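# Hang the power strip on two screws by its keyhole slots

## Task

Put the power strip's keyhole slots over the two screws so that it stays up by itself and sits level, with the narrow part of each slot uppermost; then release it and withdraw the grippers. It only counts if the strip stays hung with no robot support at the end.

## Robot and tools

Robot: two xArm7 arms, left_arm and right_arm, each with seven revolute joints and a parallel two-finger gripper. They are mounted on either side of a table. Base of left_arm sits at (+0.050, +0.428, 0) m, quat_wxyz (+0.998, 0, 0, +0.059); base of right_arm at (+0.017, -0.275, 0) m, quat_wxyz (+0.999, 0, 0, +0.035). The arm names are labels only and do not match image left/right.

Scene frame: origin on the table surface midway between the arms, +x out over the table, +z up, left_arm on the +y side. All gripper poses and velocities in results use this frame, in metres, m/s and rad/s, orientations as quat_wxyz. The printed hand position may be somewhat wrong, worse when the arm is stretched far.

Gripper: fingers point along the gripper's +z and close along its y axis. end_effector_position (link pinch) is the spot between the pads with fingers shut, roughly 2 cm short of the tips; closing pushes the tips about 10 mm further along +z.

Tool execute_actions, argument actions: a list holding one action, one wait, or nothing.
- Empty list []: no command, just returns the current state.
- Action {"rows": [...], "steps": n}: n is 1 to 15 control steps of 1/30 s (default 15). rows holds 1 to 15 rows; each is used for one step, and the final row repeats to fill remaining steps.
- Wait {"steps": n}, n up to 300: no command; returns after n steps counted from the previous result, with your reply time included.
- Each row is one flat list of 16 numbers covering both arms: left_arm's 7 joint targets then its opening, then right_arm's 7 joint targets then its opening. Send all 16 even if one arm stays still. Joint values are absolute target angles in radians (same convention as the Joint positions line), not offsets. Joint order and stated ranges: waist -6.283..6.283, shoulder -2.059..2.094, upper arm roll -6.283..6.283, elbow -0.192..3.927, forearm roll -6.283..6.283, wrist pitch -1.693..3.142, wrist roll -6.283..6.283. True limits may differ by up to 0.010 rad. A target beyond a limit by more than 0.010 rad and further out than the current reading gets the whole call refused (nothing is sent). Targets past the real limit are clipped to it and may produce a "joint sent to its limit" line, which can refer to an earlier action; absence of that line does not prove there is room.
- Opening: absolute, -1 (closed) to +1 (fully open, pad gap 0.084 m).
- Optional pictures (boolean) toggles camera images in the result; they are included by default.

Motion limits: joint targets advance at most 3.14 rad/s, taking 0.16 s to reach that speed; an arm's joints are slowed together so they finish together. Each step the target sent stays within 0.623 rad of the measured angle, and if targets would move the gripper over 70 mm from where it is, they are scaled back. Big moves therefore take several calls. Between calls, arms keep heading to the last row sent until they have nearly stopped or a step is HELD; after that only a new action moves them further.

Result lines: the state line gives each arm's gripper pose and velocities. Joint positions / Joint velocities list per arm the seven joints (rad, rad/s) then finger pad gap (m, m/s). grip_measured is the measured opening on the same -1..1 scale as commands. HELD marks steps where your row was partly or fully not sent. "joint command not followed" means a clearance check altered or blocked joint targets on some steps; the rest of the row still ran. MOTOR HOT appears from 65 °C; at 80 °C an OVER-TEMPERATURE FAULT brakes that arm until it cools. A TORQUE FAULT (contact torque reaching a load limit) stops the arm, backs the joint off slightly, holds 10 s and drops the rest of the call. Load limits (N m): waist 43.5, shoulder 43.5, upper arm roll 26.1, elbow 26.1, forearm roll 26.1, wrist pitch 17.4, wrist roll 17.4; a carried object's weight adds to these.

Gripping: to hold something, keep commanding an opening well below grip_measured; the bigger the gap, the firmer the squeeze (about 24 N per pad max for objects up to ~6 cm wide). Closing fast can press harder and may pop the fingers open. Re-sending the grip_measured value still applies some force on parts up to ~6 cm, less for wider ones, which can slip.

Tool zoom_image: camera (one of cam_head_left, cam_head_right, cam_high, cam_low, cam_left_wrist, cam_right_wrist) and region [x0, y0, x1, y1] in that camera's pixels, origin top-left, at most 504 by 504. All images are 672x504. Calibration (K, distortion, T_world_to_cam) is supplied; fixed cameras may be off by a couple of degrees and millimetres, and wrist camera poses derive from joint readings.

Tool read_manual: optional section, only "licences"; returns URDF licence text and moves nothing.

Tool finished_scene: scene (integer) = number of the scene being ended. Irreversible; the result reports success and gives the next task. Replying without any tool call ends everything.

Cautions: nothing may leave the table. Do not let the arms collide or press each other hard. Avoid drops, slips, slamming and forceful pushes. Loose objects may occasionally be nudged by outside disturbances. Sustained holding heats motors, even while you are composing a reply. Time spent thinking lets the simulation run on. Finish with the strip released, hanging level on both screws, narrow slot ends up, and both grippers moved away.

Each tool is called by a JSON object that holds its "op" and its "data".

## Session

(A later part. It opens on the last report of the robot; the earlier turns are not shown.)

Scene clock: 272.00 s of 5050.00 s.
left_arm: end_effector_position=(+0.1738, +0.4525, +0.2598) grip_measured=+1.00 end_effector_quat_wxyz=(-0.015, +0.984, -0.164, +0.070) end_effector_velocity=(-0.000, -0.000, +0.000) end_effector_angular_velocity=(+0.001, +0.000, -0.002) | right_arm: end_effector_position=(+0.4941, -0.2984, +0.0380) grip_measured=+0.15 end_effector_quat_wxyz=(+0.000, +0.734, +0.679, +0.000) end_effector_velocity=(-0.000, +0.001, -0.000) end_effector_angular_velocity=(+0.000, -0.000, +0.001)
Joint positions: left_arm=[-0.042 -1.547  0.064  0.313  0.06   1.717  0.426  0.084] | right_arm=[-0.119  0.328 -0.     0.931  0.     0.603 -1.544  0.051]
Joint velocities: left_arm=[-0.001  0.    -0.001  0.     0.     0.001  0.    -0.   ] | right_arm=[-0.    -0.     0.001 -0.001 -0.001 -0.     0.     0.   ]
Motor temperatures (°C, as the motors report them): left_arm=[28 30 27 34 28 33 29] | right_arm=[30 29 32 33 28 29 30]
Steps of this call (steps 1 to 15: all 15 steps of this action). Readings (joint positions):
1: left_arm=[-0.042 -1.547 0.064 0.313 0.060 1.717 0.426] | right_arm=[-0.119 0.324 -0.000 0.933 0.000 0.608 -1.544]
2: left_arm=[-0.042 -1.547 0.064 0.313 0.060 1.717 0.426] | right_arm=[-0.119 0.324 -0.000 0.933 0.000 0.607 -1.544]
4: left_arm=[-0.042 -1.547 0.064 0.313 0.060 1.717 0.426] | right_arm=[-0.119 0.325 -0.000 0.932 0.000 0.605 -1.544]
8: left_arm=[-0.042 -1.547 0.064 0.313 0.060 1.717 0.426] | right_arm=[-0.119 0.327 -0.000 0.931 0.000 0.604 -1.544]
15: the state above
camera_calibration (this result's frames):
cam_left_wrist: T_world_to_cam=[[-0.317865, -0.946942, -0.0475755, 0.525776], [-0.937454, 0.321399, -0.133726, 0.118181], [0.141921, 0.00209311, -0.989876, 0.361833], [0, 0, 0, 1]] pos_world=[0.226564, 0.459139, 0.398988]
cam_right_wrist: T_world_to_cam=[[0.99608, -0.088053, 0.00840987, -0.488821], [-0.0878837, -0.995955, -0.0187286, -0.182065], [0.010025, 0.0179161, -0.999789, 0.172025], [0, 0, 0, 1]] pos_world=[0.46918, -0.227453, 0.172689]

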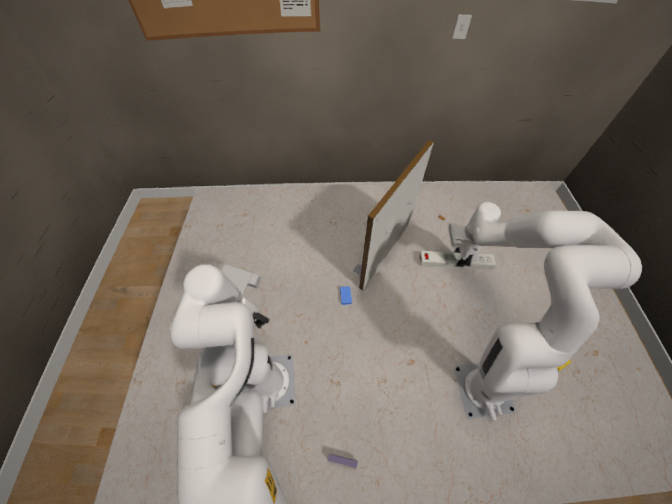

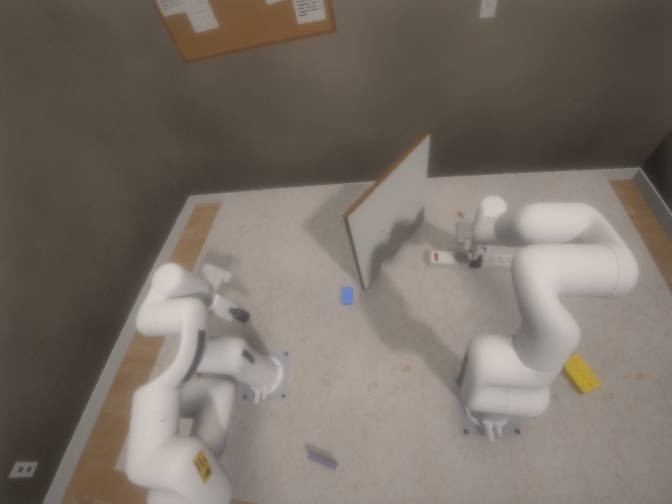

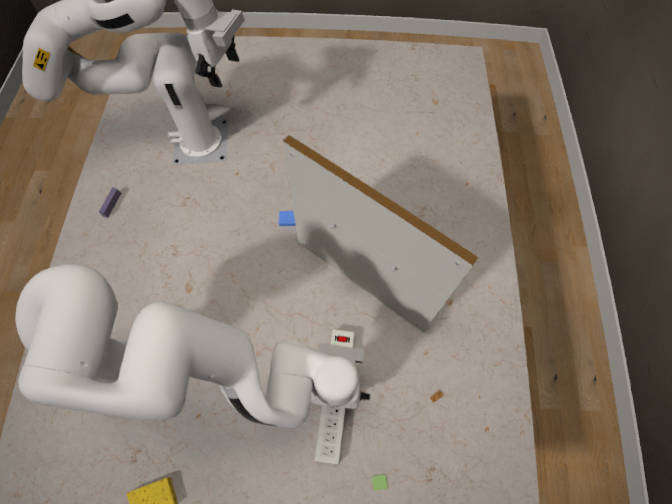

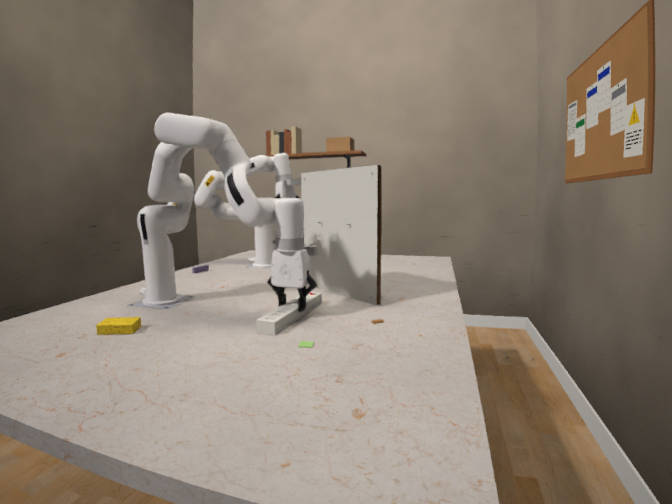

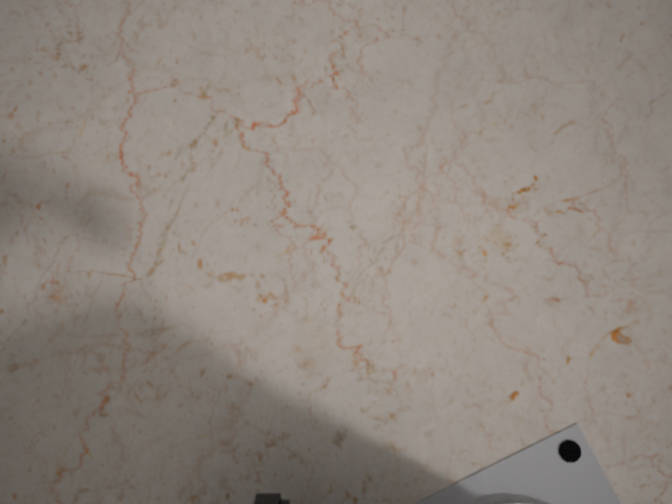

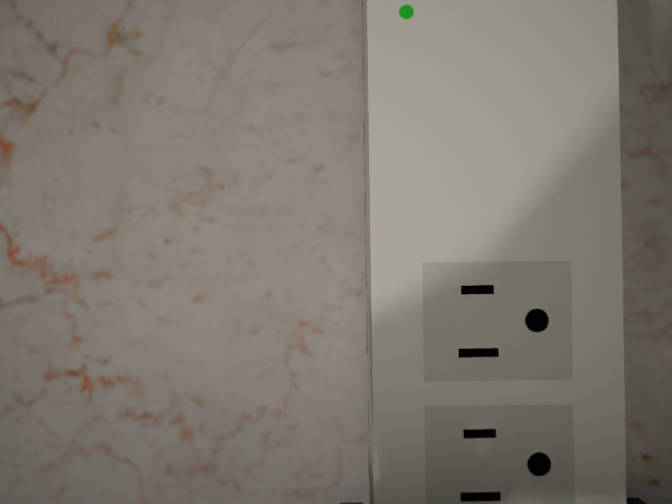

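{"op": "execute_actions", "data": {"actions": [{"rows":[[-0.042,-1.547,0.064,0.313,0.06,1.717,0.426,1,-0.119,0.1215,0,0.965,0,0.843,-1.544,-1],[-0.042,-1.547,0.064,0.313,0.06,1.717,0.426,1,-0.119,0.1215,0,0.965,0,0.843,-1.544,-1],[-0.042,-1.547,0.064,0.313,0.06,1.717,0.426,1,-0.119,0.1215,0,0.965,0,0.843,-1.544,-1],[-0.042,-1.547,0.064,0.313,0.06,1.717,0.426,1,-0.119,0.1215,0,0.965,0,0.843,-1.544,-1],[-0.042,-1.547,0.064,0.313,0.06,1.717,0.426,1,-0.119,0.1215,0,0.965,0,0.843,-1.544,-1],[-0.042,-1.547,0.064,0.313,0.06,1.717,0.426,1,-0.119,0.1215,0,0.965,0,0.843,-1.544,-1],[-0.042,-1.547,0.064,0.313,0.06,1.717,0.426,1,-0.119,0.1215,0,0.965,0,0.843,-1.544,-1],[-0.042,-1.547,0.064,0.313,0.06,1.717,0.426,1,-0.6,0,0,1.0,0,1.0,-1.544,-1]],"steps":15}], "pictures": false}}

{"op": "execute_actions", "data": {"actions": [{"steps":20}], "pictures": false}}

{"op": "execute_actions", "data": {"actions": [{"rows":[[-0.042,-1.547,0.064,0.313,0.06,1.717,0.426,1,-0.75,-0.1,0,1.0,0,1.0,1.6,-1]],"steps":15}], "pictures": false}}

{"op": "execute_actions", "data": {"actions": [{"steps":30}], "pictures": false}}

{"op": "execute_actions", "data": {"actions": [{"rows":[[-0.042,-1.547,0.064,0.313,0.06,1.717,0.426,1,-0.6,0.0,0,1.1,0,-0.5,1.57,-1]],"steps":15}], "pictures": false}}

{"op": "execute_actions", "data": {"actions": [{"steps":15}], "pictures": false}}

{"op": "execute_actions", "data": {"actions": [{"rows":[[-0.042,-1.547,0.064,0.313,0.06,1.717,0.426,1,-0.35,0.2,0,1.2,0,-1.65,1.57,-1]],"steps":15}], "pictures": false}}

{"op": "execute_actions", "data": {"actions": [{"steps":20}]}}

{"op": "zoom_image", "data": {"camera": "cam_high", "region": [300,240,450,400]}}

Scene clock: 289.73 s of 5050.00 s.
left_arm: end_effector_position=(+0.1738, +0.4525, +0.2598) grip_measured=+1.00 end_effector_quat_wxyz=(-0.015, +0.984, -0.164, +0.070) end_effector_velocity=(-0.000, -0.000, -0.000) end_effector_angular_velocity=(-0.001, +0.001, -0.001) | right_arm: end_effector_position=(+0.4767, -0.3733, +0.1391) grip_measured=+0.15 end_effector_quat_wxyz=(+0.001, +0.786, +0.618, +0.000) end_effector_velocity=(-0.099, -0.402, +0.140) end_effector_angular_velocity=(-0.007, -0.029, -0.880)
Joint positions: left_arm=[-0.042 -1.547  0.064  0.313  0.06   1.717  0.426  0.084] | right_arm=[-0.278  0.105 -0.002  0.972 -0.     0.866 -1.544  0.051]
Joint velocities: left_arm=[-0.    -0.     0.001 -0.001  0.     0.001  0.     0.   ] | right_arm=[-0.86  -0.279 -0.019  0.09   0.001  0.339 -0.     0.   ]
Motor temperatures (°C, as the motors report them): left_arm=[28 30 27 34 28 33 29] | right_arm=[30 29 32 33 28 29 30]
Steps of this call (steps 1 to 15: the robot went on to your last target; steps 16 to 90: nothing new was sent; then 14.23 s passed at rest; steps 91 to 105: all 15 steps of this action). Readings (joint positions):
91: left_arm=[-0.042 -1.547 0.064 0.313 0.060 1.717 0.426] | right_arm=[-0.119 0.328 -0.000 0.931 -0.000 0.603 -1.544]
92: left_arm=[-0.042 -1.547 0.064 0.313 0.060 1.717 0.426] | right_arm=[-0.119 0.326 0.000 0.931 0.000 0.607 -1.544]
94: left_arm=[-0.042 -1.547 0.064 0.313 0.060 1.717 0.426] | right_arm=[-0.119 0.297 0.000 0.931 -0.000 0.651 -1.544]
98: left_arm=[-0.042 -1.547 0.064 0.313 0.060 1.717 0.426] | right_arm=[-0.119 0.173 0.000 0.959 0.000 0.779 -1.544]
105: the state above

Scene clock: 290.40 s of 5050.00 s.
left_arm: end_effector_position=(+0.1738, +0.4525, +0.2598) grip_measured=+1.00 end_effector_quat_wxyz=(-0.015, +0.984, -0.164, +0.070) end_effector_velocity=(-0.000, -0.000, -0.000) end_effector_angular_velocity=(-0.000, +0.001, -0.001) | right_arm: end_effector_position=(+0.4128, -0.5050, +0.1880) grip_measured=+0.15 end_effector_quat_wxyz=(-0.001, +0.873, +0.487, -0.000) end_effector_velocity=(-0.006, -0.015, +0.006) end_effector_angular_velocity=(-0.006, -0.008, -0.034)
Joint positions: left_arm=[-0.042 -1.547  0.064  0.313  0.06   1.717  0.426  0.084] | right_arm=[-0.598  0.001  0.002  0.999  0.     1.    -1.544  0.051]
Joint velocities: left_arm=[-0.001 -0.001  0.    -0.    -0.     0.001  0.    -0.   ] | right_arm=[-0.019 -0.008 -0.016  0.006 -0.001  0.003 -0.     0.   ]
Motor temperatures (°C, as the motors report them): left_arm=[28 30 27 34 28 33 29] | right_arm=[30 29 32 33 28 29 30]
Steps of this call (steps 1 to 20: the robot went on to your last target). Readings (joint positions):
1: left_arm=[-0.042 -1.547 0.064 0.313 0.060 1.717 0.426] | right_arm=[-0.307 0.096 -0.002 0.975 -0.000 0.877 -1.544]
2: left_arm=[-0.042 -1.547 0.064 0.313 0.060 1.717 0.426] | right_arm=[-0.335 0.086 -0.001 0.977 -0.000 0.889 -1.544]
4: left_arm=[-0.042 -1.547 0.064 0.313 0.060 1.717 0.426] | right_arm=[-0.393 0.068 -0.001 0.982 -0.000 0.913 -1.544]
8: left_arm=[-0.042 -1.547 0.064 0.313 0.060 1.717 0.426] | right_arm=[-0.510 0.030 -0.001 0.992 -0.000 0.962 -1.544]
20: the state above

Scene clock: 290.90 s of 5050.00 s.
left_arm: end_effector_position=(+0.1738, +0.4525, +0.2598) grip_measured=+1.00 end_effector_quat_wxyz=(-0.015, +0.984, -0.164, +0.070) end_effector_velocity=(-0.000, +0.000, -0.001) end_effector_angular_velocity=(+0.001, +0.003, +0.002) | right_arm: end_effector_position=(+0.3796, -0.5635, +0.2322) grip_measured=+0.15 end_effector_quat_wxyz=(+0.027, +0.997, -0.055, +0.038) end_effector_velocity=(-0.020, -0.016, +0.016) end_effector_angular_velocity=(+0.194, -0.190, -2.920)
Joint positions: left_arm=[-0.042 -1.547  0.064  0.313  0.06   1.717  0.426  0.084] | right_arm=[-0.74  -0.094 -0.001  1.    -0.     1.    -0.562  0.051]
Joint velocities: left_arm=[ 0.001  0.    -0.001 -0.002 -0.     0.    -0.001  0.   ] | right_arm=[-0.087 -0.051  0.033 -0.018  0.002  0.006  2.878 -0.   ]
Motor temperatures (°C, as the motors report them): left_arm=[28 30 27 34 28 33 29] | right_arm=[30 29 32 33 28 29 30]
Steps of this call (steps 1 to 15: all 15 steps of this action). Readings (joint positions):
1: left_arm=[-0.042 -1.547 0.064 0.313 0.060 1.717 0.426] | right_arm=[-0.598 0.001 0.001 1.000 0.000 1.000 -1.544]
2: left_arm=[-0.042 -1.547 0.064 0.313 0.060 1.717 0.426] | right_arm=[-0.599 0.000 0.001 1.000 0.000 1.000 -1.539]
4: left_arm=[-0.042 -1.547 0.064 0.313 0.060 1.717 0.426] | right_arm=[-0.609 -0.006 0.003 0.999 0.000 1.000 -1.497]
8: left_arm=[-0.042 -1.547 0.064 0.313 0.060 1.717 0.426] | right_arm=[-0.669 -0.046 0.001 1.000 0.000 1.000 -1.229]
15: the state above

Scene clock: 291.90 s of 5050.00 s.
left_arm: end_effector_position=(+0.1738, +0.4525, +0.2598) grip_measured=+1.00 end_effector_quat_wxyz=(-0.015, +0.984, -0.164, +0.070) end_effector_velocity=(-0.000, +0.000, -0.001) end_effector_angular_velocity=(-0.000, +0.001, +0.002) | right_arm: end_effector_position=(+0.3772, -0.5667, +0.2349) grip_measured=+0.15 end_effector_quat_wxyz=(+0.022, -0.420, +0.906, -0.045) end_effector_velocity=(-0.000, -0.000, +0.000) end_effector_angular_velocity=(+0.005, -0.005, -0.071)
Joint positions: left_arm=[-0.042 -1.547  0.064  0.313  0.06   1.717  0.426  0.084] | right_arm=[-0.75  -0.1    0.     1.    -0.     1.     1.593  0.051]
Joint velocities: left_arm=[ 0.001 -0.     0.    -0.002  0.    -0.    -0.001  0.   ] | right_arm=[-0.001 -0.    -0.     0.     0.     0.     0.071  0.   ]
Motor temperatures (°C, as the motors report them): left_arm=[28 30 27 34 28 33 29] | right_arm=[30 29 32 33 28 29 30]
Steps of this call (steps 1 to 30: the robot went on to your last target). Readings (joint positions):
1: left_arm=[-0.042 -1.547 0.064 0.313 0.060 1.717 0.426] | right_arm=[-0.743 -0.095 -0.000 1.000 0.000 1.000 -0.466]
2: left_arm=[-0.042 -1.547 0.064 0.313 0.060 1.717 0.426] | right_arm=[-0.745 -0.096 0.001 1.000 0.000 1.000 -0.369]
4: left_arm=[-0.042 -1.547 0.064 0.313 0.060 1.717 0.426] | right_arm=[-0.747 -0.098 0.001 0.999 0.000 1.000 -0.176]
8: left_arm=[-0.042 -1.547 0.064 0.313 0.060 1.717 0.426] | right_arm=[-0.749 -0.099 0.001 1.000 0.000 1.000 0.209]
30: the state above

Scene clock: 292.40 s of 5050.00 s.
left_arm: end_effector_position=(+0.1738, +0.4525, +0.2598) grip_measured=+1.00 end_effector_quat_wxyz=(-0.015, +0.984, -0.164, +0.070) end_effector_velocity=(+0.000, -0.000, +0.000) end_effector_angular_velocity=(+0.001, -0.001, +0.000) | right_arm: end_effector_position=(+0.5203, -0.6036, +0.3288) grip_measured=+0.15 end_effector_quat_wxyz=(+0.161, -0.445, +0.830, -0.296) end_effector_velocity=(+0.274, -0.066, +0.347) end_effector_angular_velocity=(-0.895, -1.335, +0.179)
Joint positions: left_arm=[-0.042 -1.547  0.064  0.313  0.06   1.717  0.426  0.084] | right_arm=[-0.649 -0.032  0.001  1.067  0.     0.412  1.579  0.051]
Joint velocities: left_arm=[ 0.    -0.    -0.001 -0.    -0.    -0.001  0.    -0.   ] | right_arm=[ 0.156  0.103  0.001  0.105 -0.001 -1.604 -0.028  0.   ]
Motor temperatures (°C, as the motors report them): left_arm=[28 30 27 34 28 33 29] | right_arm=[30 29 32 33 28 29 30]
Steps of this call (steps 1 to 15: all 15 steps of this action). Readings (joint positions):
1: left_arm=[-0.042 -1.547 0.064 0.313 0.060 1.717 0.426] | right_arm=[-0.750 -0.100 0.000 1.000 -0.000 1.000 1.595]
2: left_arm=[-0.042 -1.547 0.064 0.313 0.060 1.717 0.426] | right_arm=[-0.749 -0.099 -0.000 1.000 -0.000 0.996 1.596]
4: left_arm=[-0.042 -1.547 0.064 0.313 0.060 1.717 0.426] | right_arm=[-0.740 -0.093 -0.002 1.005 -0.000 0.955 1.595]
8: left_arm=[-0.042 -1.547 0.064 0.313 0.060 1.717 0.426] | right_arm=[-0.699 -0.065 0.001 1.034 0.000 0.771 1.588]
15: the state above

Scene clock: 292.90 s of 5050.00 s.
left_arm: end_effector_position=(+0.1738, +0.4525, +0.2598) grip_measured=+1.00 end_effector_quat_wxyz=(-0.015, +0.984, -0.164, +0.070) end_effector_velocity=(-0.000, +0.000, +0.000) end_effector_angular_velocity=(-0.000, -0.000, +0.000) | right_arm: end_effector_position=(+0.5739, -0.6046, +0.5350) grip_measured=+0.15 end_effector_quat_wxyz=(+0.339, -0.361, +0.633, -0.595) end_effector_velocity=(-0.032, +0.063, +0.295) end_effector_angular_velocity=(-0.574, -0.949, +0.059)
Joint positions: left_arm=[-0.042 -1.547  0.064  0.313  0.06   1.717  0.426  0.084] | right_arm=[-0.604 -0.003  0.     1.098 -0.    -0.408  1.571  0.051]
Joint velocities: left_arm=[ 0.    -0.     0.001  0.001  0.     0.     0.    -0.   ] | right_arm=[ 0.049  0.015  0.009  0.052 -0.002 -1.072 -0.009  0.   ]
Motor temperatures (°C, as the motors report them): left_arm=[28 30 27 34 28 33 29] | right_arm=[30 29 32 33 28 29 30]
Steps of this call (steps 1 to 15: the robot went on to your last target). Readings (joint positions):
1: left_arm=[-0.042 -1.547 0.064 0.313 0.060 1.717 0.426] | right_arm=[-0.644 -0.029 0.001 1.070 0.000 0.358 1.578]
2: left_arm=[-0.042 -1.547 0.064 0.313 0.060 1.717 0.426] | right_arm=[-0.639 -0.026 0.001 1.073 0.000 0.304 1.577]
4: left_arm=[-0.042 -1.547 0.064 0.313 0.060 1.717 0.426] | right_arm=[-0.631 -0.021 0.001 1.079 0.000 0.193 1.576]
8: left_arm=[-0.042 -1.547 0.064 0.313 0.060 1.717 0.426] | right_arm=[-0.620 -0.013 0.000 1.086 0.000 -0.031 1.574]
15: the state above

Scene clock: 293.40 s of 5050.00 s.
left_arm: end_effector_position=(+0.1738, +0.4525, +0.2598) grip_measured=+1.00 end_effector_quat_wxyz=(-0.015, +0.984, -0.164, +0.070) end_effector_velocity=(-0.000, +0.000, +0.000) end_effector_angular_velocity=(+0.001, +0.001, +0.001) | right_arm: end_effector_position=(+0.5717, -0.4695, +0.6455) grip_measured=+0.15 end_effector_quat_wxyz=(-0.515, +0.263, -0.371, +0.727) end_effector_velocity=(-0.274, +0.250, +0.245) end_effector_angular_velocity=(-0.611, -1.743, +0.246)
Joint positions: left_arm=[-0.042 -1.547  0.064  0.313  0.06   1.717  0.426  0.084] | right_arm=[-0.408  0.153  0.001  1.176 -0.    -1.175  1.57   0.051]
Joint velocities: left_arm=[ 0.001 -0.    -0.001  0.     0.     0.002 -0.    -0.   ] | right_arm=[ 0.25   0.194 -0.003  0.105  0.001 -1.937 -0.     0.   ]
Motor temperatures (°C, as the motors report them): left_arm=[28 30 27 34 28 33 29] | right_arm=[30 29 32 33 28 29 30]
Steps of this call (steps 1 to 15: all 15 steps of this action). Readings (joint positions):
1: left_arm=[-0.042 -1.547 0.064 0.313 0.060 1.717 0.426] | right_arm=[-0.602 -0.003 0.000 1.100 -0.000 -0.438 1.570]
2: left_arm=[-0.042 -1.547 0.064 0.313 0.060 1.717 0.426] | right_arm=[-0.600 -0.001 -0.000 1.101 0.000 -0.462 1.570]
4: left_arm=[-0.042 -1.547 0.064 0.313 0.060 1.717 0.426] | right_arm=[-0.578 0.017 -0.006 1.111 0.001 -0.526 1.570]
8: left_arm=[-0.042 -1.547 0.064 0.313 0.060 1.717 0.426] | right_arm=[-0.499 0.082 0.002 1.138 -0.000 -0.732 1.570]
15: the state above

Scene clock: 294.07 s of 5050.00 s.
left_arm: end_effector_position=(+0.1738, +0.4525, +0.2598) grip_measured=+1.00 end_effector_quat_wxyz=(-0.015, +0.984, -0.164, +0.070) end_effector_velocity=(-0.000, +0.000, +0.000) end_effector_angular_velocity=(+0.002, +0.000, -0.000) | right_arm: end_effector_position=(+0.4889, -0.4111, +0.6815) grip_measured=+0.15 end_effector_quat_wxyz=(-0.583, +0.147, -0.195, +0.775) end_effector_velocity=(-0.001, +0.002, +0.000) end_effector_angular_velocity=(-0.002, -0.008, +0.004)
Joint positions: left_arm=[-0.042 -1.547  0.064  0.313  0.06   1.717  0.426  0.084] | right_arm=[-0.35   0.2   -0.     1.2    0.    -1.649  1.57   0.051]
Joint velocities: left_arm=[ 0.     0.    -0.002  0.001  0.     0.002  0.     0.   ] | right_arm=[ 0.002  0.001  0.002  0.001 -0.    -0.008 -0.     0.   ]
Motor temperatures (°C, as the motors report them): left_arm=[28 30 27 34 28 33 29] | right_arm=[30 29 32 33 28 29 30]
Steps of this call (steps 1 to 20: the robot went on to your last target). Readings (joint positions):
1: left_arm=[-0.042 -1.547 0.064 0.313 0.060 1.717 0.426] | right_arm=[-0.400 0.160 0.001 1.180 -0.000 -1.240 1.570]
2: left_arm=[-0.042 -1.547 0.064 0.313 0.060 1.717 0.426] | right_arm=[-0.393 0.166 0.001 1.183 -0.000 -1.304 1.570]
4: left_arm=[-0.042 -1.547 0.064 0.313 0.060 1.717 0.426] | right_arm=[-0.377 0.177 -0.000 1.190 0.000 -1.432 1.570]
8: left_arm=[-0.042 -1.547 0.064 0.313 0.060 1.717 0.426] | right_arm=[-0.356 0.194 0.001 1.198 -0.000 -1.599 1.570]
20: the state above
camera_calibration (this result's frames):
cam_left_wrist: T_world_to_cam=[[-0.317865, -0.946942, -0.0475758, 0.525776], [-0.937454, 0.321399, -0.133726, 0.118181], [0.141921, 0.0020933, -0.989876, 0.361833], [0, 0, 0, 1]] pos_world=[0.226564, 0.459139, 0.398988]
cam_right_wrist: T_world_to_cam=[[0.845638, -0.233225, -0.480106, -0.152131], [0.277137, 0.96059, 0.0215047, 0.315707], [0.45617, -0.15124, 0.876947, -0.749114], [0, 0, 0, 1]] pos_world=[0.382877, -0.452042, 0.577104]

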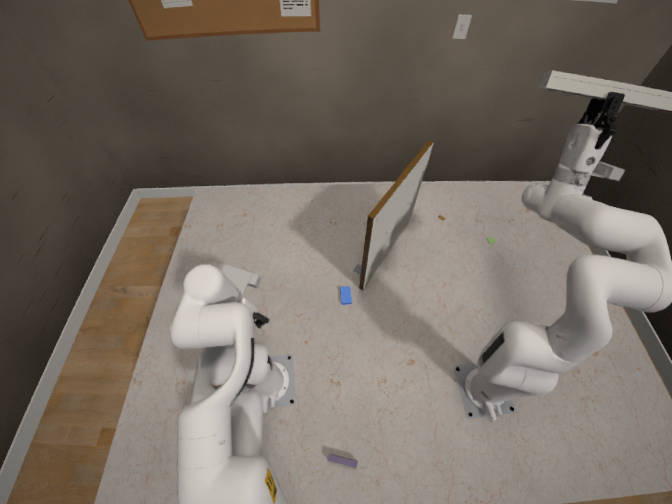

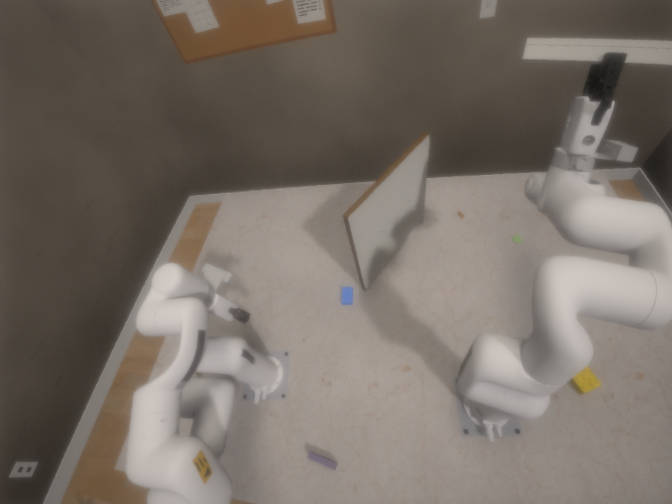

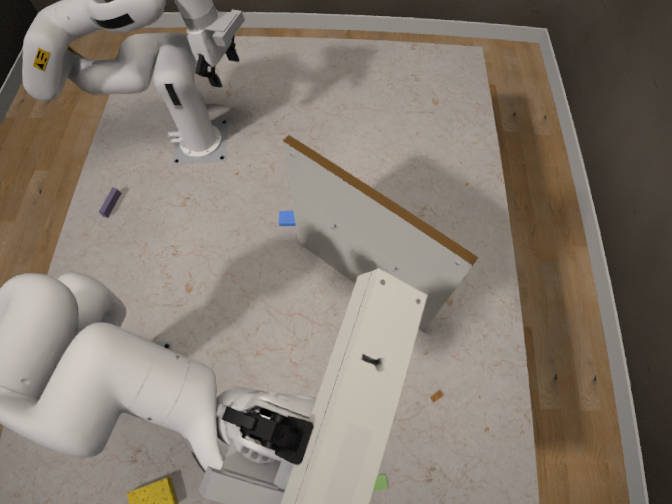

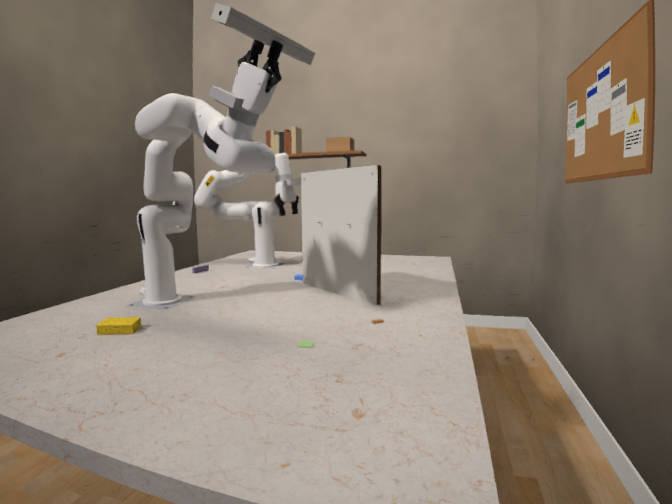

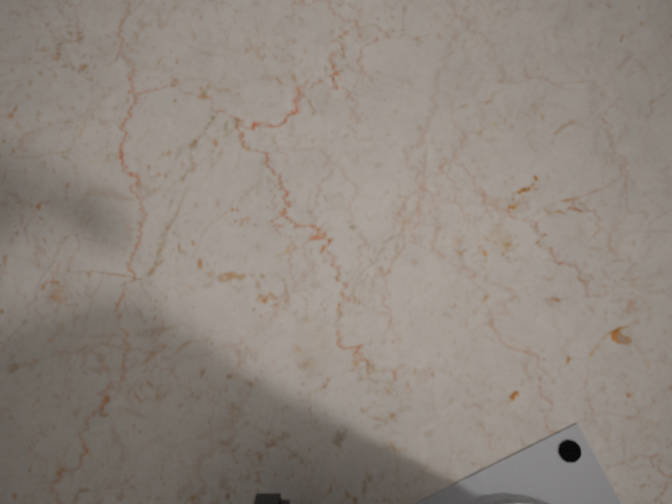

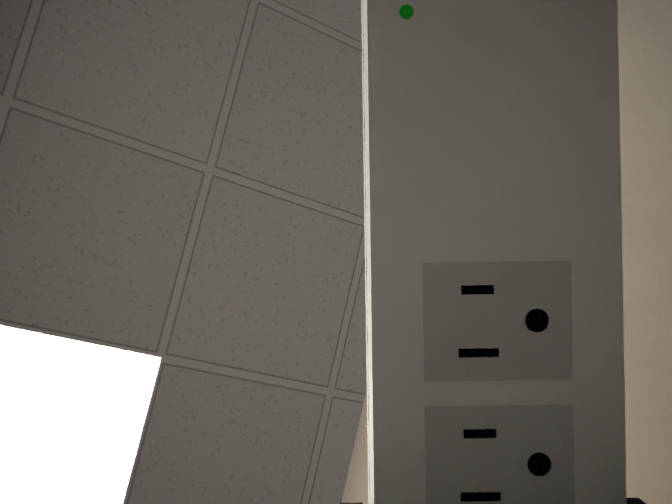

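Region (300, 240, 450, 400) of cam_high's 672x504 image, scaled by 3.150, with more detail than that image has; it fills the left 472 columns of this view, and the rest is white.

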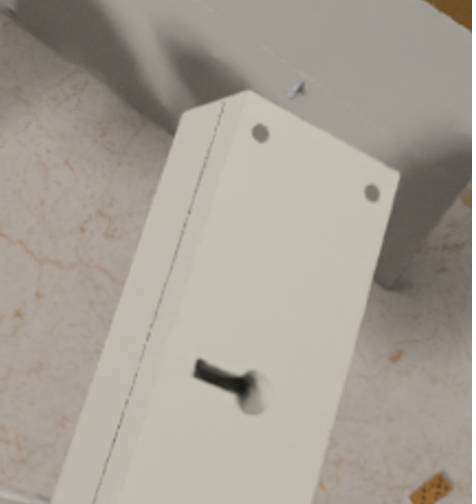

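{"op": "execute_actions", "data": {"actions": [{"rows":[[-0.042,-1.547,0.064,0.313,0.06,1.717,0.426,1,-0.6,0,0,1.1,0,-0.5,1.57,-1]],"steps":15}], "pictures": false}}

{"op": "execute_actions", "data": {"actions": [{"steps":15}], "pictures": false}}

{"op": "execute_actions", "data": {"actions": [{"rows":[[-0.042,-1.547,0.064,0.313,0.06,1.717,0.426,1,-0.92,0.1,0,1.0,0,-0.5,1.57,-1]],"steps":15}], "pictures": false}}

{"op": "execute_actions", "data": {"actions": [{"rows":[[-0.042,-1.547,0.064,0.313,0.06,1.717,0.426,1,-0.8,0.4,0,0.6,-0.6,-1.595,1.503,-1]],"steps":15}], "pictures": false}}

{"op": "execute_actions", "data": {"actions": [{"steps":25}], "pictures": false}}

{"op": "execute_actions", "data": {"actions": [{"rows":[[-0.042,-1.547,0.064,0.313,0.06,1.717,0.426,1,-0.296,0.482,0,0.582,-1.21,-1.552,1.611,-1]],"steps":15}], "pictures": false}}

{"op": "execute_actions", "data": {"actions": [{"steps":25}]}}

Scene clock: 322.83 s of 5050.00 s.
left_arm: end_effector_position=(+0.1738, +0.4525, +0.2598) grip_measured=+1.00 end_effector_quat_wxyz=(-0.015, +0.984, -0.164, +0.070) end_effector_velocity=(-0.000, -0.000, -0.000) end_effector_angular_velocity=(-0.000, +0.002, +0.001) | right_arm: end_effector_position=(+0.5493, -0.5485, +0.6397) grip_measured=+0.15 end_effector_quat_wxyz=(-0.440, +0.279, -0.457, +0.721) end_effector_velocity=(+0.180, -0.257, -0.320) end_effector_angular_velocity=(+0.848, +1.649, -0.243)
Joint positions: left_arm=[-0.042 -1.547  0.064  0.313  0.06   1.717  0.426  0.084] | right_arm=[-0.543  0.046 -0.001  1.123  0.    -0.935  1.57   0.051]
Joint velocities: left_arm=[ 0.001  0.001 -0.     0.    -0.     0.002 -0.001  0.   ] | right_arm=[-0.255 -0.198  0.011 -0.113 -0.002  1.938  0.    -0.   ]
Motor temperatures (°C, as the motors report them): left_arm=[28 30 27 34 28 33 29] | right_arm=[30 29 32 33 28 29 30]
Steps of this call (steps 1 to 15: the robot went on to your last target; steps 16 to 90: nothing new was sent; then 25.27 s passed at rest; steps 91 to 105: all 15 steps of this action). Readings (joint positions):
91: left_arm=[-0.042 -1.547 0.064 0.313 0.060 1.717 0.426] | right_arm=[-0.350 0.200 0.000 1.200 -0.000 -1.650 1.570]
92: left_arm=[-0.042 -1.547 0.064 0.313 0.060 1.717 0.426] | right_arm=[-0.351 0.199 0.000 1.199 -0.000 -1.646 1.570]
94: left_arm=[-0.042 -1.547 0.064 0.313 0.060 1.717 0.426] | right_arm=[-0.366 0.187 0.003 1.192 -0.001 -1.604 1.570]
98: left_arm=[-0.042 -1.547 0.064 0.313 0.060 1.717 0.426] | right_arm=[-0.448 0.122 -0.001 1.162 0.000 -1.388 1.570]
105: the state above

Scene clock: 323.33 s of 5050.00 s.
left_arm: end_effector_position=(+0.1738, +0.4525, +0.2598) grip_measured=+1.00 end_effector_quat_wxyz=(-0.015, +0.984, -0.164, +0.070) end_effector_velocity=(+0.000, +0.000, +0.001) end_effector_angular_velocity=(+0.001, -0.002, +0.000) | right_arm: end_effector_position=(+0.5707, -0.5984, +0.5582) grip_measured=+0.15 end_effector_quat_wxyz=(+0.357, -0.346, +0.603, -0.624) end_effector_velocity=(-0.002, -0.008, -0.010) end_effector_angular_velocity=(+0.018, +0.034, -0.012)
Joint positions: left_arm=[-0.042 -1.547  0.064  0.313  0.06   1.717  0.426  0.084] | right_arm=[-0.599  0.     0.001  1.101 -0.    -0.504  1.57   0.051]
Joint velocities: left_arm=[ 0.001 -0.    -0.     0.001 -0.    -0.     0.001 -0.   ] | right_arm=[-0.007 -0.003 -0.006 -0.004 -0.002  0.037  0.     0.   ]
Motor temperatures (°C, as the motors report them): left_arm=[28 30 27 34 28 33 29] | right_arm=[30 29 32 33 28 29 30]
Steps of this call (steps 1 to 15: the robot went on to your last target). Readings (joint positions):
1: left_arm=[-0.042 -1.547 0.064 0.313 0.060 1.717 0.426] | right_arm=[-0.551 0.039 -0.001 1.120 0.000 -0.870 1.570]
2: left_arm=[-0.042 -1.547 0.064 0.313 0.060 1.717 0.426] | right_arm=[-0.559 0.033 -0.000 1.116 0.000 -0.805 1.570]
4: left_arm=[-0.042 -1.547 0.064 0.313 0.060 1.717 0.426] | right_arm=[-0.576 0.020 0.000 1.109 -0.000 -0.680 1.570]
8: left_arm=[-0.042 -1.547 0.064 0.313 0.060 1.717 0.426] | right_arm=[-0.595 0.006 -0.001 1.100 0.000 -0.540 1.570]
15: the state above

Scene clock: 323.83 s of 5050.00 s.
left_arm: end_effector_position=(+0.1738, +0.4525, +0.2598) grip_measured=+1.00 end_effector_quat_wxyz=(-0.015, +0.984, -0.164, +0.070) end_effector_velocity=(-0.000, +0.000, +0.000) end_effector_angular_velocity=(-0.001, -0.000, +0.000) | right_arm: end_effector_position=(+0.4754, -0.7457, +0.4534) grip_measured=+0.15 end_effector_quat_wxyz=(+0.247, -0.284, +0.699, -0.608) end_effector_velocity=(-0.270, -0.285, -0.230) end_effector_angular_velocity=(+0.268, +0.261, -0.596)
Joint positions: left_arm=[-0.042 -1.547  0.064  0.313  0.06   1.717  0.426  0.084] | right_arm=[-0.867  0.084 -0.001  1.016  0.    -0.5    1.57   0.051]
Joint velocities: left_arm=[ 0.001 -0.     0.001  0.001 -0.     0.001  0.001 -0.   ] | right_arm=[-0.587  0.183 -0.009 -0.186  0.001  0.005 -0.     0.   ]
Motor temperatures (°C, as the motors report them): left_arm=[28 30 27 34 28 33 29] | right_arm=[30 29 32 33 28 29 30]
Steps of this call (steps 1 to 15: all 15 steps of this action). Readings (joint positions):
1: left_arm=[-0.042 -1.547 0.064 0.313 0.060 1.717 0.426] | right_arm=[-0.599 0.000 0.001 1.100 -0.000 -0.503 1.570]
2: left_arm=[-0.042 -1.547 0.064 0.313 0.060 1.717 0.426] | right_arm=[-0.603 0.001 0.002 1.100 -0.000 -0.502 1.570]
4: left_arm=[-0.042 -1.547 0.064 0.313 0.060 1.717 0.426] | right_arm=[-0.635 0.009 0.008 1.092 -0.001 -0.504 1.570]
8: left_arm=[-0.042 -1.547 0.064 0.313 0.060 1.717 0.426] | right_arm=[-0.722 0.039 -0.001 1.061 0.000 -0.501 1.570]
15: the state above

Scene clock: 324.33 s of 5050.00 s.
left_arm: end_effector_position=(+0.1738, +0.4525, +0.2598) grip_measured=+1.00 end_effector_quat_wxyz=(-0.015, +0.984, -0.164, +0.070) end_effector_velocity=(+0.000, -0.000, -0.000) end_effector_angular_velocity=(-0.001, -0.001, -0.001) | right_arm: end_effector_position=(+0.5104, -0.6424, +0.3197) grip_measured=+0.15 end_effector_quat_wxyz=(+0.278, -0.445, +0.605, -0.599) end_effector_velocity=(+0.038, +0.375, -0.143) end_effector_angular_velocity=(-0.389, -0.336, +1.038)
Joint positions: left_arm=[-0.042 -1.547  0.064  0.313  0.06   1.717  0.426  0.084] | right_arm=[-0.842  0.263  0.001  0.782 -0.331 -0.946  1.533  0.051]
Joint velocities: left_arm=[-0.     0.     0.001 -0.    -0.    -0.001  0.    -0.   ] | right_arm=[ 0.122  0.394 -0.001 -0.52  -0.769 -1.484 -0.086  0.   ]
Motor temperatures (°C, as the motors report them): left_arm=[28 30 27 34 28 33 29] | right_arm=[30 29 32 33 28 29 30]
Steps of this call (steps 1 to 15: all 15 steps of this action). Readings (joint positions):
1: left_arm=[-0.042 -1.547 0.064 0.313 0.060 1.717 0.426] | right_arm=[-0.885 0.090 -0.002 1.011 0.000 -0.500 1.570]
2: left_arm=[-0.042 -1.547 0.064 0.313 0.060 1.717 0.426] | right_arm=[-0.896 0.095 -0.005 1.004 -0.003 -0.504 1.570]
4: left_arm=[-0.042 -1.547 0.064 0.313 0.060 1.717 0.426] | right_arm=[-0.895 0.112 -0.010 0.982 -0.040 -0.545 1.565]
8: left_arm=[-0.042 -1.547 0.064 0.313 0.060 1.717 0.426] | right_arm=[-0.871 0.169 0.002 0.906 -0.148 -0.663 1.554]
15: the state above

Scene clock: 325.17 s of 5050.00 s.
left_arm: end_effector_position=(+0.1738, +0.4525, +0.2598) grip_measured=+1.00 end_effector_quat_wxyz=(-0.015, +0.984, -0.164, +0.070) end_effector_velocity=(-0.000, -0.000, -0.001) end_effector_angular_velocity=(+0.000, +0.001, +0.001) | right_arm: end_effector_position=(+0.4770, -0.4983, +0.3177) grip_measured=+0.15 end_effector_quat_wxyz=(-0.457, +0.465, -0.436, +0.621) end_effector_velocity=(-0.000, +0.003, -0.002) end_effector_angular_velocity=(+0.004, +0.001, +0.007)
Joint positions: left_arm=[-0.042 -1.547  0.064  0.313  0.06   1.717  0.426  0.084] | right_arm=[-0.8    0.4   -0.     0.6   -0.6   -1.594  1.503  0.051]
Joint velocities: left_arm=[ 0.001 -0.    -0.    -0.001 -0.    -0.    -0.     0.   ] | right_arm=[ 0.001  0.003  0.002 -0.004 -0.004 -0.004  0.    -0.   ]
Motor temperatures (°C, as the motors report them): left_arm=[28 30 27 34 28 33 29] | right_arm=[30 29 32 33 28 29 30]
Steps of this call (steps 1 to 25: the robot went on to your last target). Readings (joint positions):
1: left_arm=[-0.042 -1.547 0.064 0.313 0.060 1.717 0.426] | right_arm=[-0.838 0.276 0.001 0.765 -0.357 -0.998 1.530]
2: left_arm=[-0.042 -1.547 0.064 0.313 0.060 1.717 0.426] | right_arm=[-0.834 0.289 0.001 0.748 -0.382 -1.052 1.527]
4: left_arm=[-0.042 -1.547 0.064 0.313 0.060 1.717 0.426] | right_arm=[-0.826 0.313 0.001 0.715 -0.430 -1.170 1.522]
8: left_arm=[-0.042 -1.547 0.064 0.313 0.060 1.717 0.426] | right_arm=[-0.811 0.361 0.000 0.652 -0.525 -1.408 1.511]
25: the state above

Scene clock: 325.67 s of 5050.00 s.
left_arm: end_effector_position=(+0.1738, +0.4525, +0.2598) grip_measured=+1.00 end_effector_quat_wxyz=(-0.015, +0.984, -0.164, +0.070) end_effector_velocity=(+0.000, +0.000, +0.000) end_effector_angular_velocity=(-0.000, -0.001, +0.002) | right_arm: end_effector_position=(+0.4994, -0.2954, +0.2803) grip_measured=+0.15 end_effector_quat_wxyz=(+0.600, -0.593, +0.319, -0.431) end_effector_velocity=(-0.066, +0.478, -0.086) end_effector_angular_velocity=(+0.053, +0.268, +1.387)
Joint positions: left_arm=[-0.042 -1.547  0.064  0.313  0.06   1.717  0.426  0.084] | right_arm=[-0.538  0.442  0.     0.591 -0.917 -1.572  1.559  0.051]
Joint velocities: left_arm=[ 0.002 -0.001  0.    -0.    -0.    -0.001 -0.    -0.   ] | right_arm=[ 0.629  0.102 -0.001 -0.022 -0.762  0.053  0.135  0.   ]
Motor temperatures (°C, as the motors report them): left_arm=[28 30 27 34 28 33 29] | right_arm=[30 29 32 33 28 29 30]
Steps of this call (steps 1 to 15: all 15 steps of this action). Readings (joint positions):
1: left_arm=[-0.042 -1.547 0.064 0.313 0.060 1.717 0.426] | right_arm=[-0.800 0.400 -0.000 0.600 -0.600 -1.595 1.503]
2: left_arm=[-0.042 -1.547 0.064 0.313 0.060 1.717 0.426] | right_arm=[-0.797 0.400 -0.001 0.600 -0.604 -1.594 1.504]
4: left_arm=[-0.042 -1.547 0.064 0.313 0.060 1.717 0.426] | right_arm=[-0.769 0.405 -0.006 0.600 -0.640 -1.592 1.511]
8: left_arm=[-0.042 -1.547 0.064 0.313 0.060 1.717 0.426] | right_arm=[-0.683 0.419 0.000 0.596 -0.741 -1.585 1.528]
15: the state above

Scene clock: 326.50 s of 5050.00 s.
left_arm: end_effector_position=(+0.1738, +0.4525, +0.2598) grip_measured=+1.00 end_effector_quat_wxyz=(-0.015, +0.984, -0.164, +0.070) end_effector_velocity=(-0.000, -0.000, -0.000) end_effector_angular_velocity=(+0.001, +0.002, +0.000) | right_arm: end_effector_position=(+0.4357, -0.1289, +0.2491) grip_measured=+0.15 end_effector_quat_wxyz=(+0.676, -0.676, +0.185, -0.225) end_effector_velocity=(-0.001, +0.003, +0.000) end_effector_angular_velocity=(+0.000, +0.000, +0.008)
Joint positions: left_arm=[-0.042 -1.547  0.064  0.313  0.06   1.717  0.426  0.084] | right_arm=[-0.297  0.482 -0.     0.582 -1.21  -1.552  1.611  0.051]
Joint velocities: left_arm=[ 0.     0.    -0.001 -0.    -0.     0.001 -0.     0.   ] | right_arm=[ 0.004  0.     0.002  0.001 -0.003  0.001  0.001  0.   ]
Motor temperatures (°C, as the motors report them): left_arm=[28 30 27 34 28 33 29] | right_arm=[30 29 32 33 28 29 30]
Steps of this call (steps 1 to 25: the robot went on to your last target). Readings (joint positions):
1: left_arm=[-0.042 -1.547 0.064 0.313 0.060 1.717 0.426] | right_arm=[-0.517 0.446 0.000 0.590 -0.942 -1.570 1.564]
2: left_arm=[-0.042 -1.547 0.064 0.313 0.060 1.717 0.426] | right_arm=[-0.496 0.449 0.000 0.590 -0.968 -1.569 1.568]
4: left_arm=[-0.042 -1.547 0.064 0.313 0.060 1.717 0.426] | right_arm=[-0.453 0.456 0.000 0.588 -1.019 -1.565 1.577]
8: left_arm=[-0.042 -1.547 0.064 0.313 0.060 1.717 0.426] | right_arm=[-0.367 0.470 0.000 0.585 -1.124 -1.558 1.596]
25: the state above
camera_calibration (this result's frames):
cam_left_wrist: T_world_to_cam=[[-0.317865, -0.946942, -0.0475756, 0.525776], [-0.937454, 0.321399, -0.133726, 0.118181], [0.141921, 0.00209311, -0.989876, 0.361833], [0, 0, 0, 1]] pos_world=[0.226564, 0.459139, 0.398988]
cam_right_wrist: T_world_to_cam=[[0.0396109, -0.0165452, -0.999078, 0.259454], [-0.819819, 0.571083, -0.0419612, 0.512265], [0.571251, 0.820726, 0.00905708, -0.0116956], [0, 0, 0, 1]] pos_world=[0.416369, -0.278654, 0.280816]

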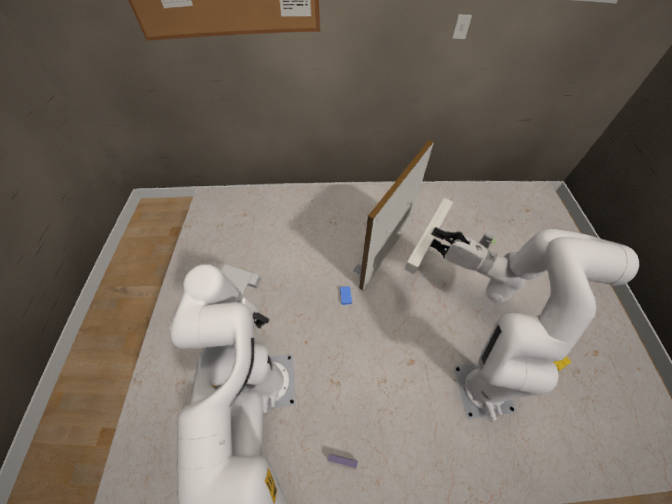

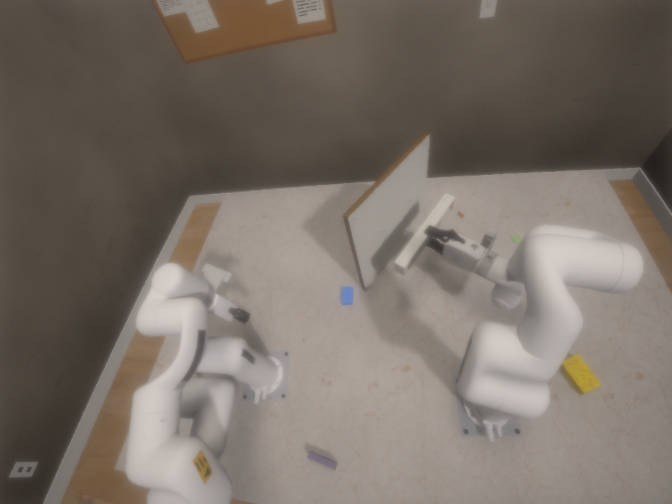

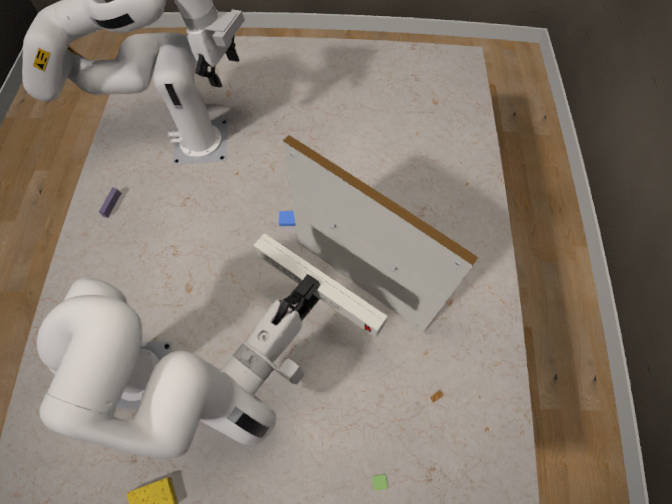

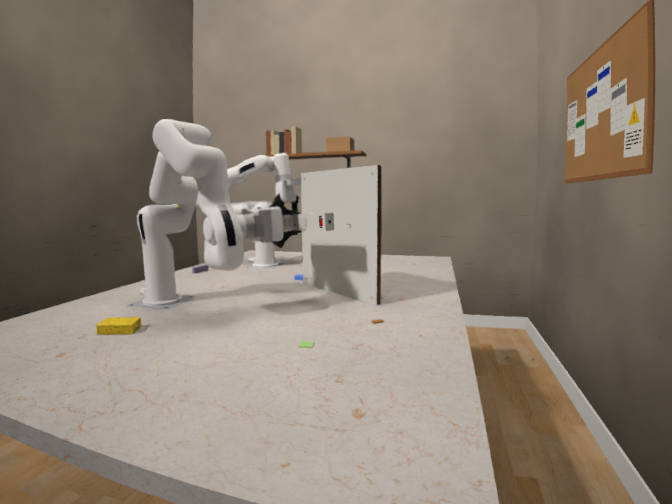

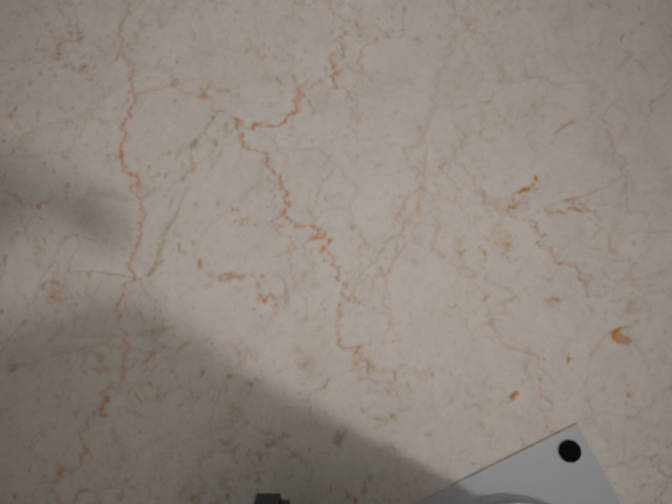

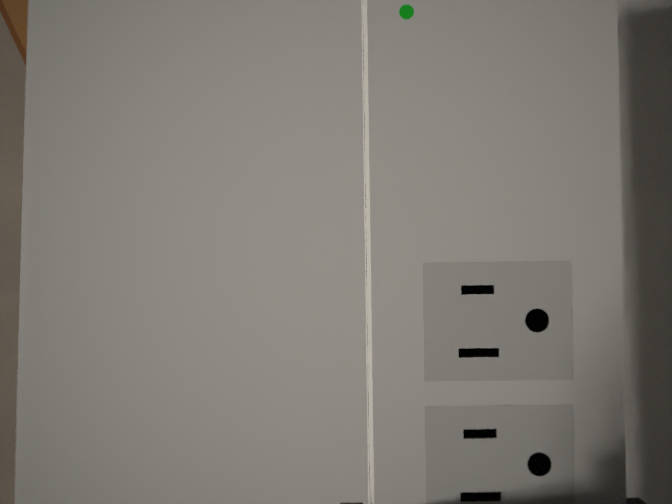

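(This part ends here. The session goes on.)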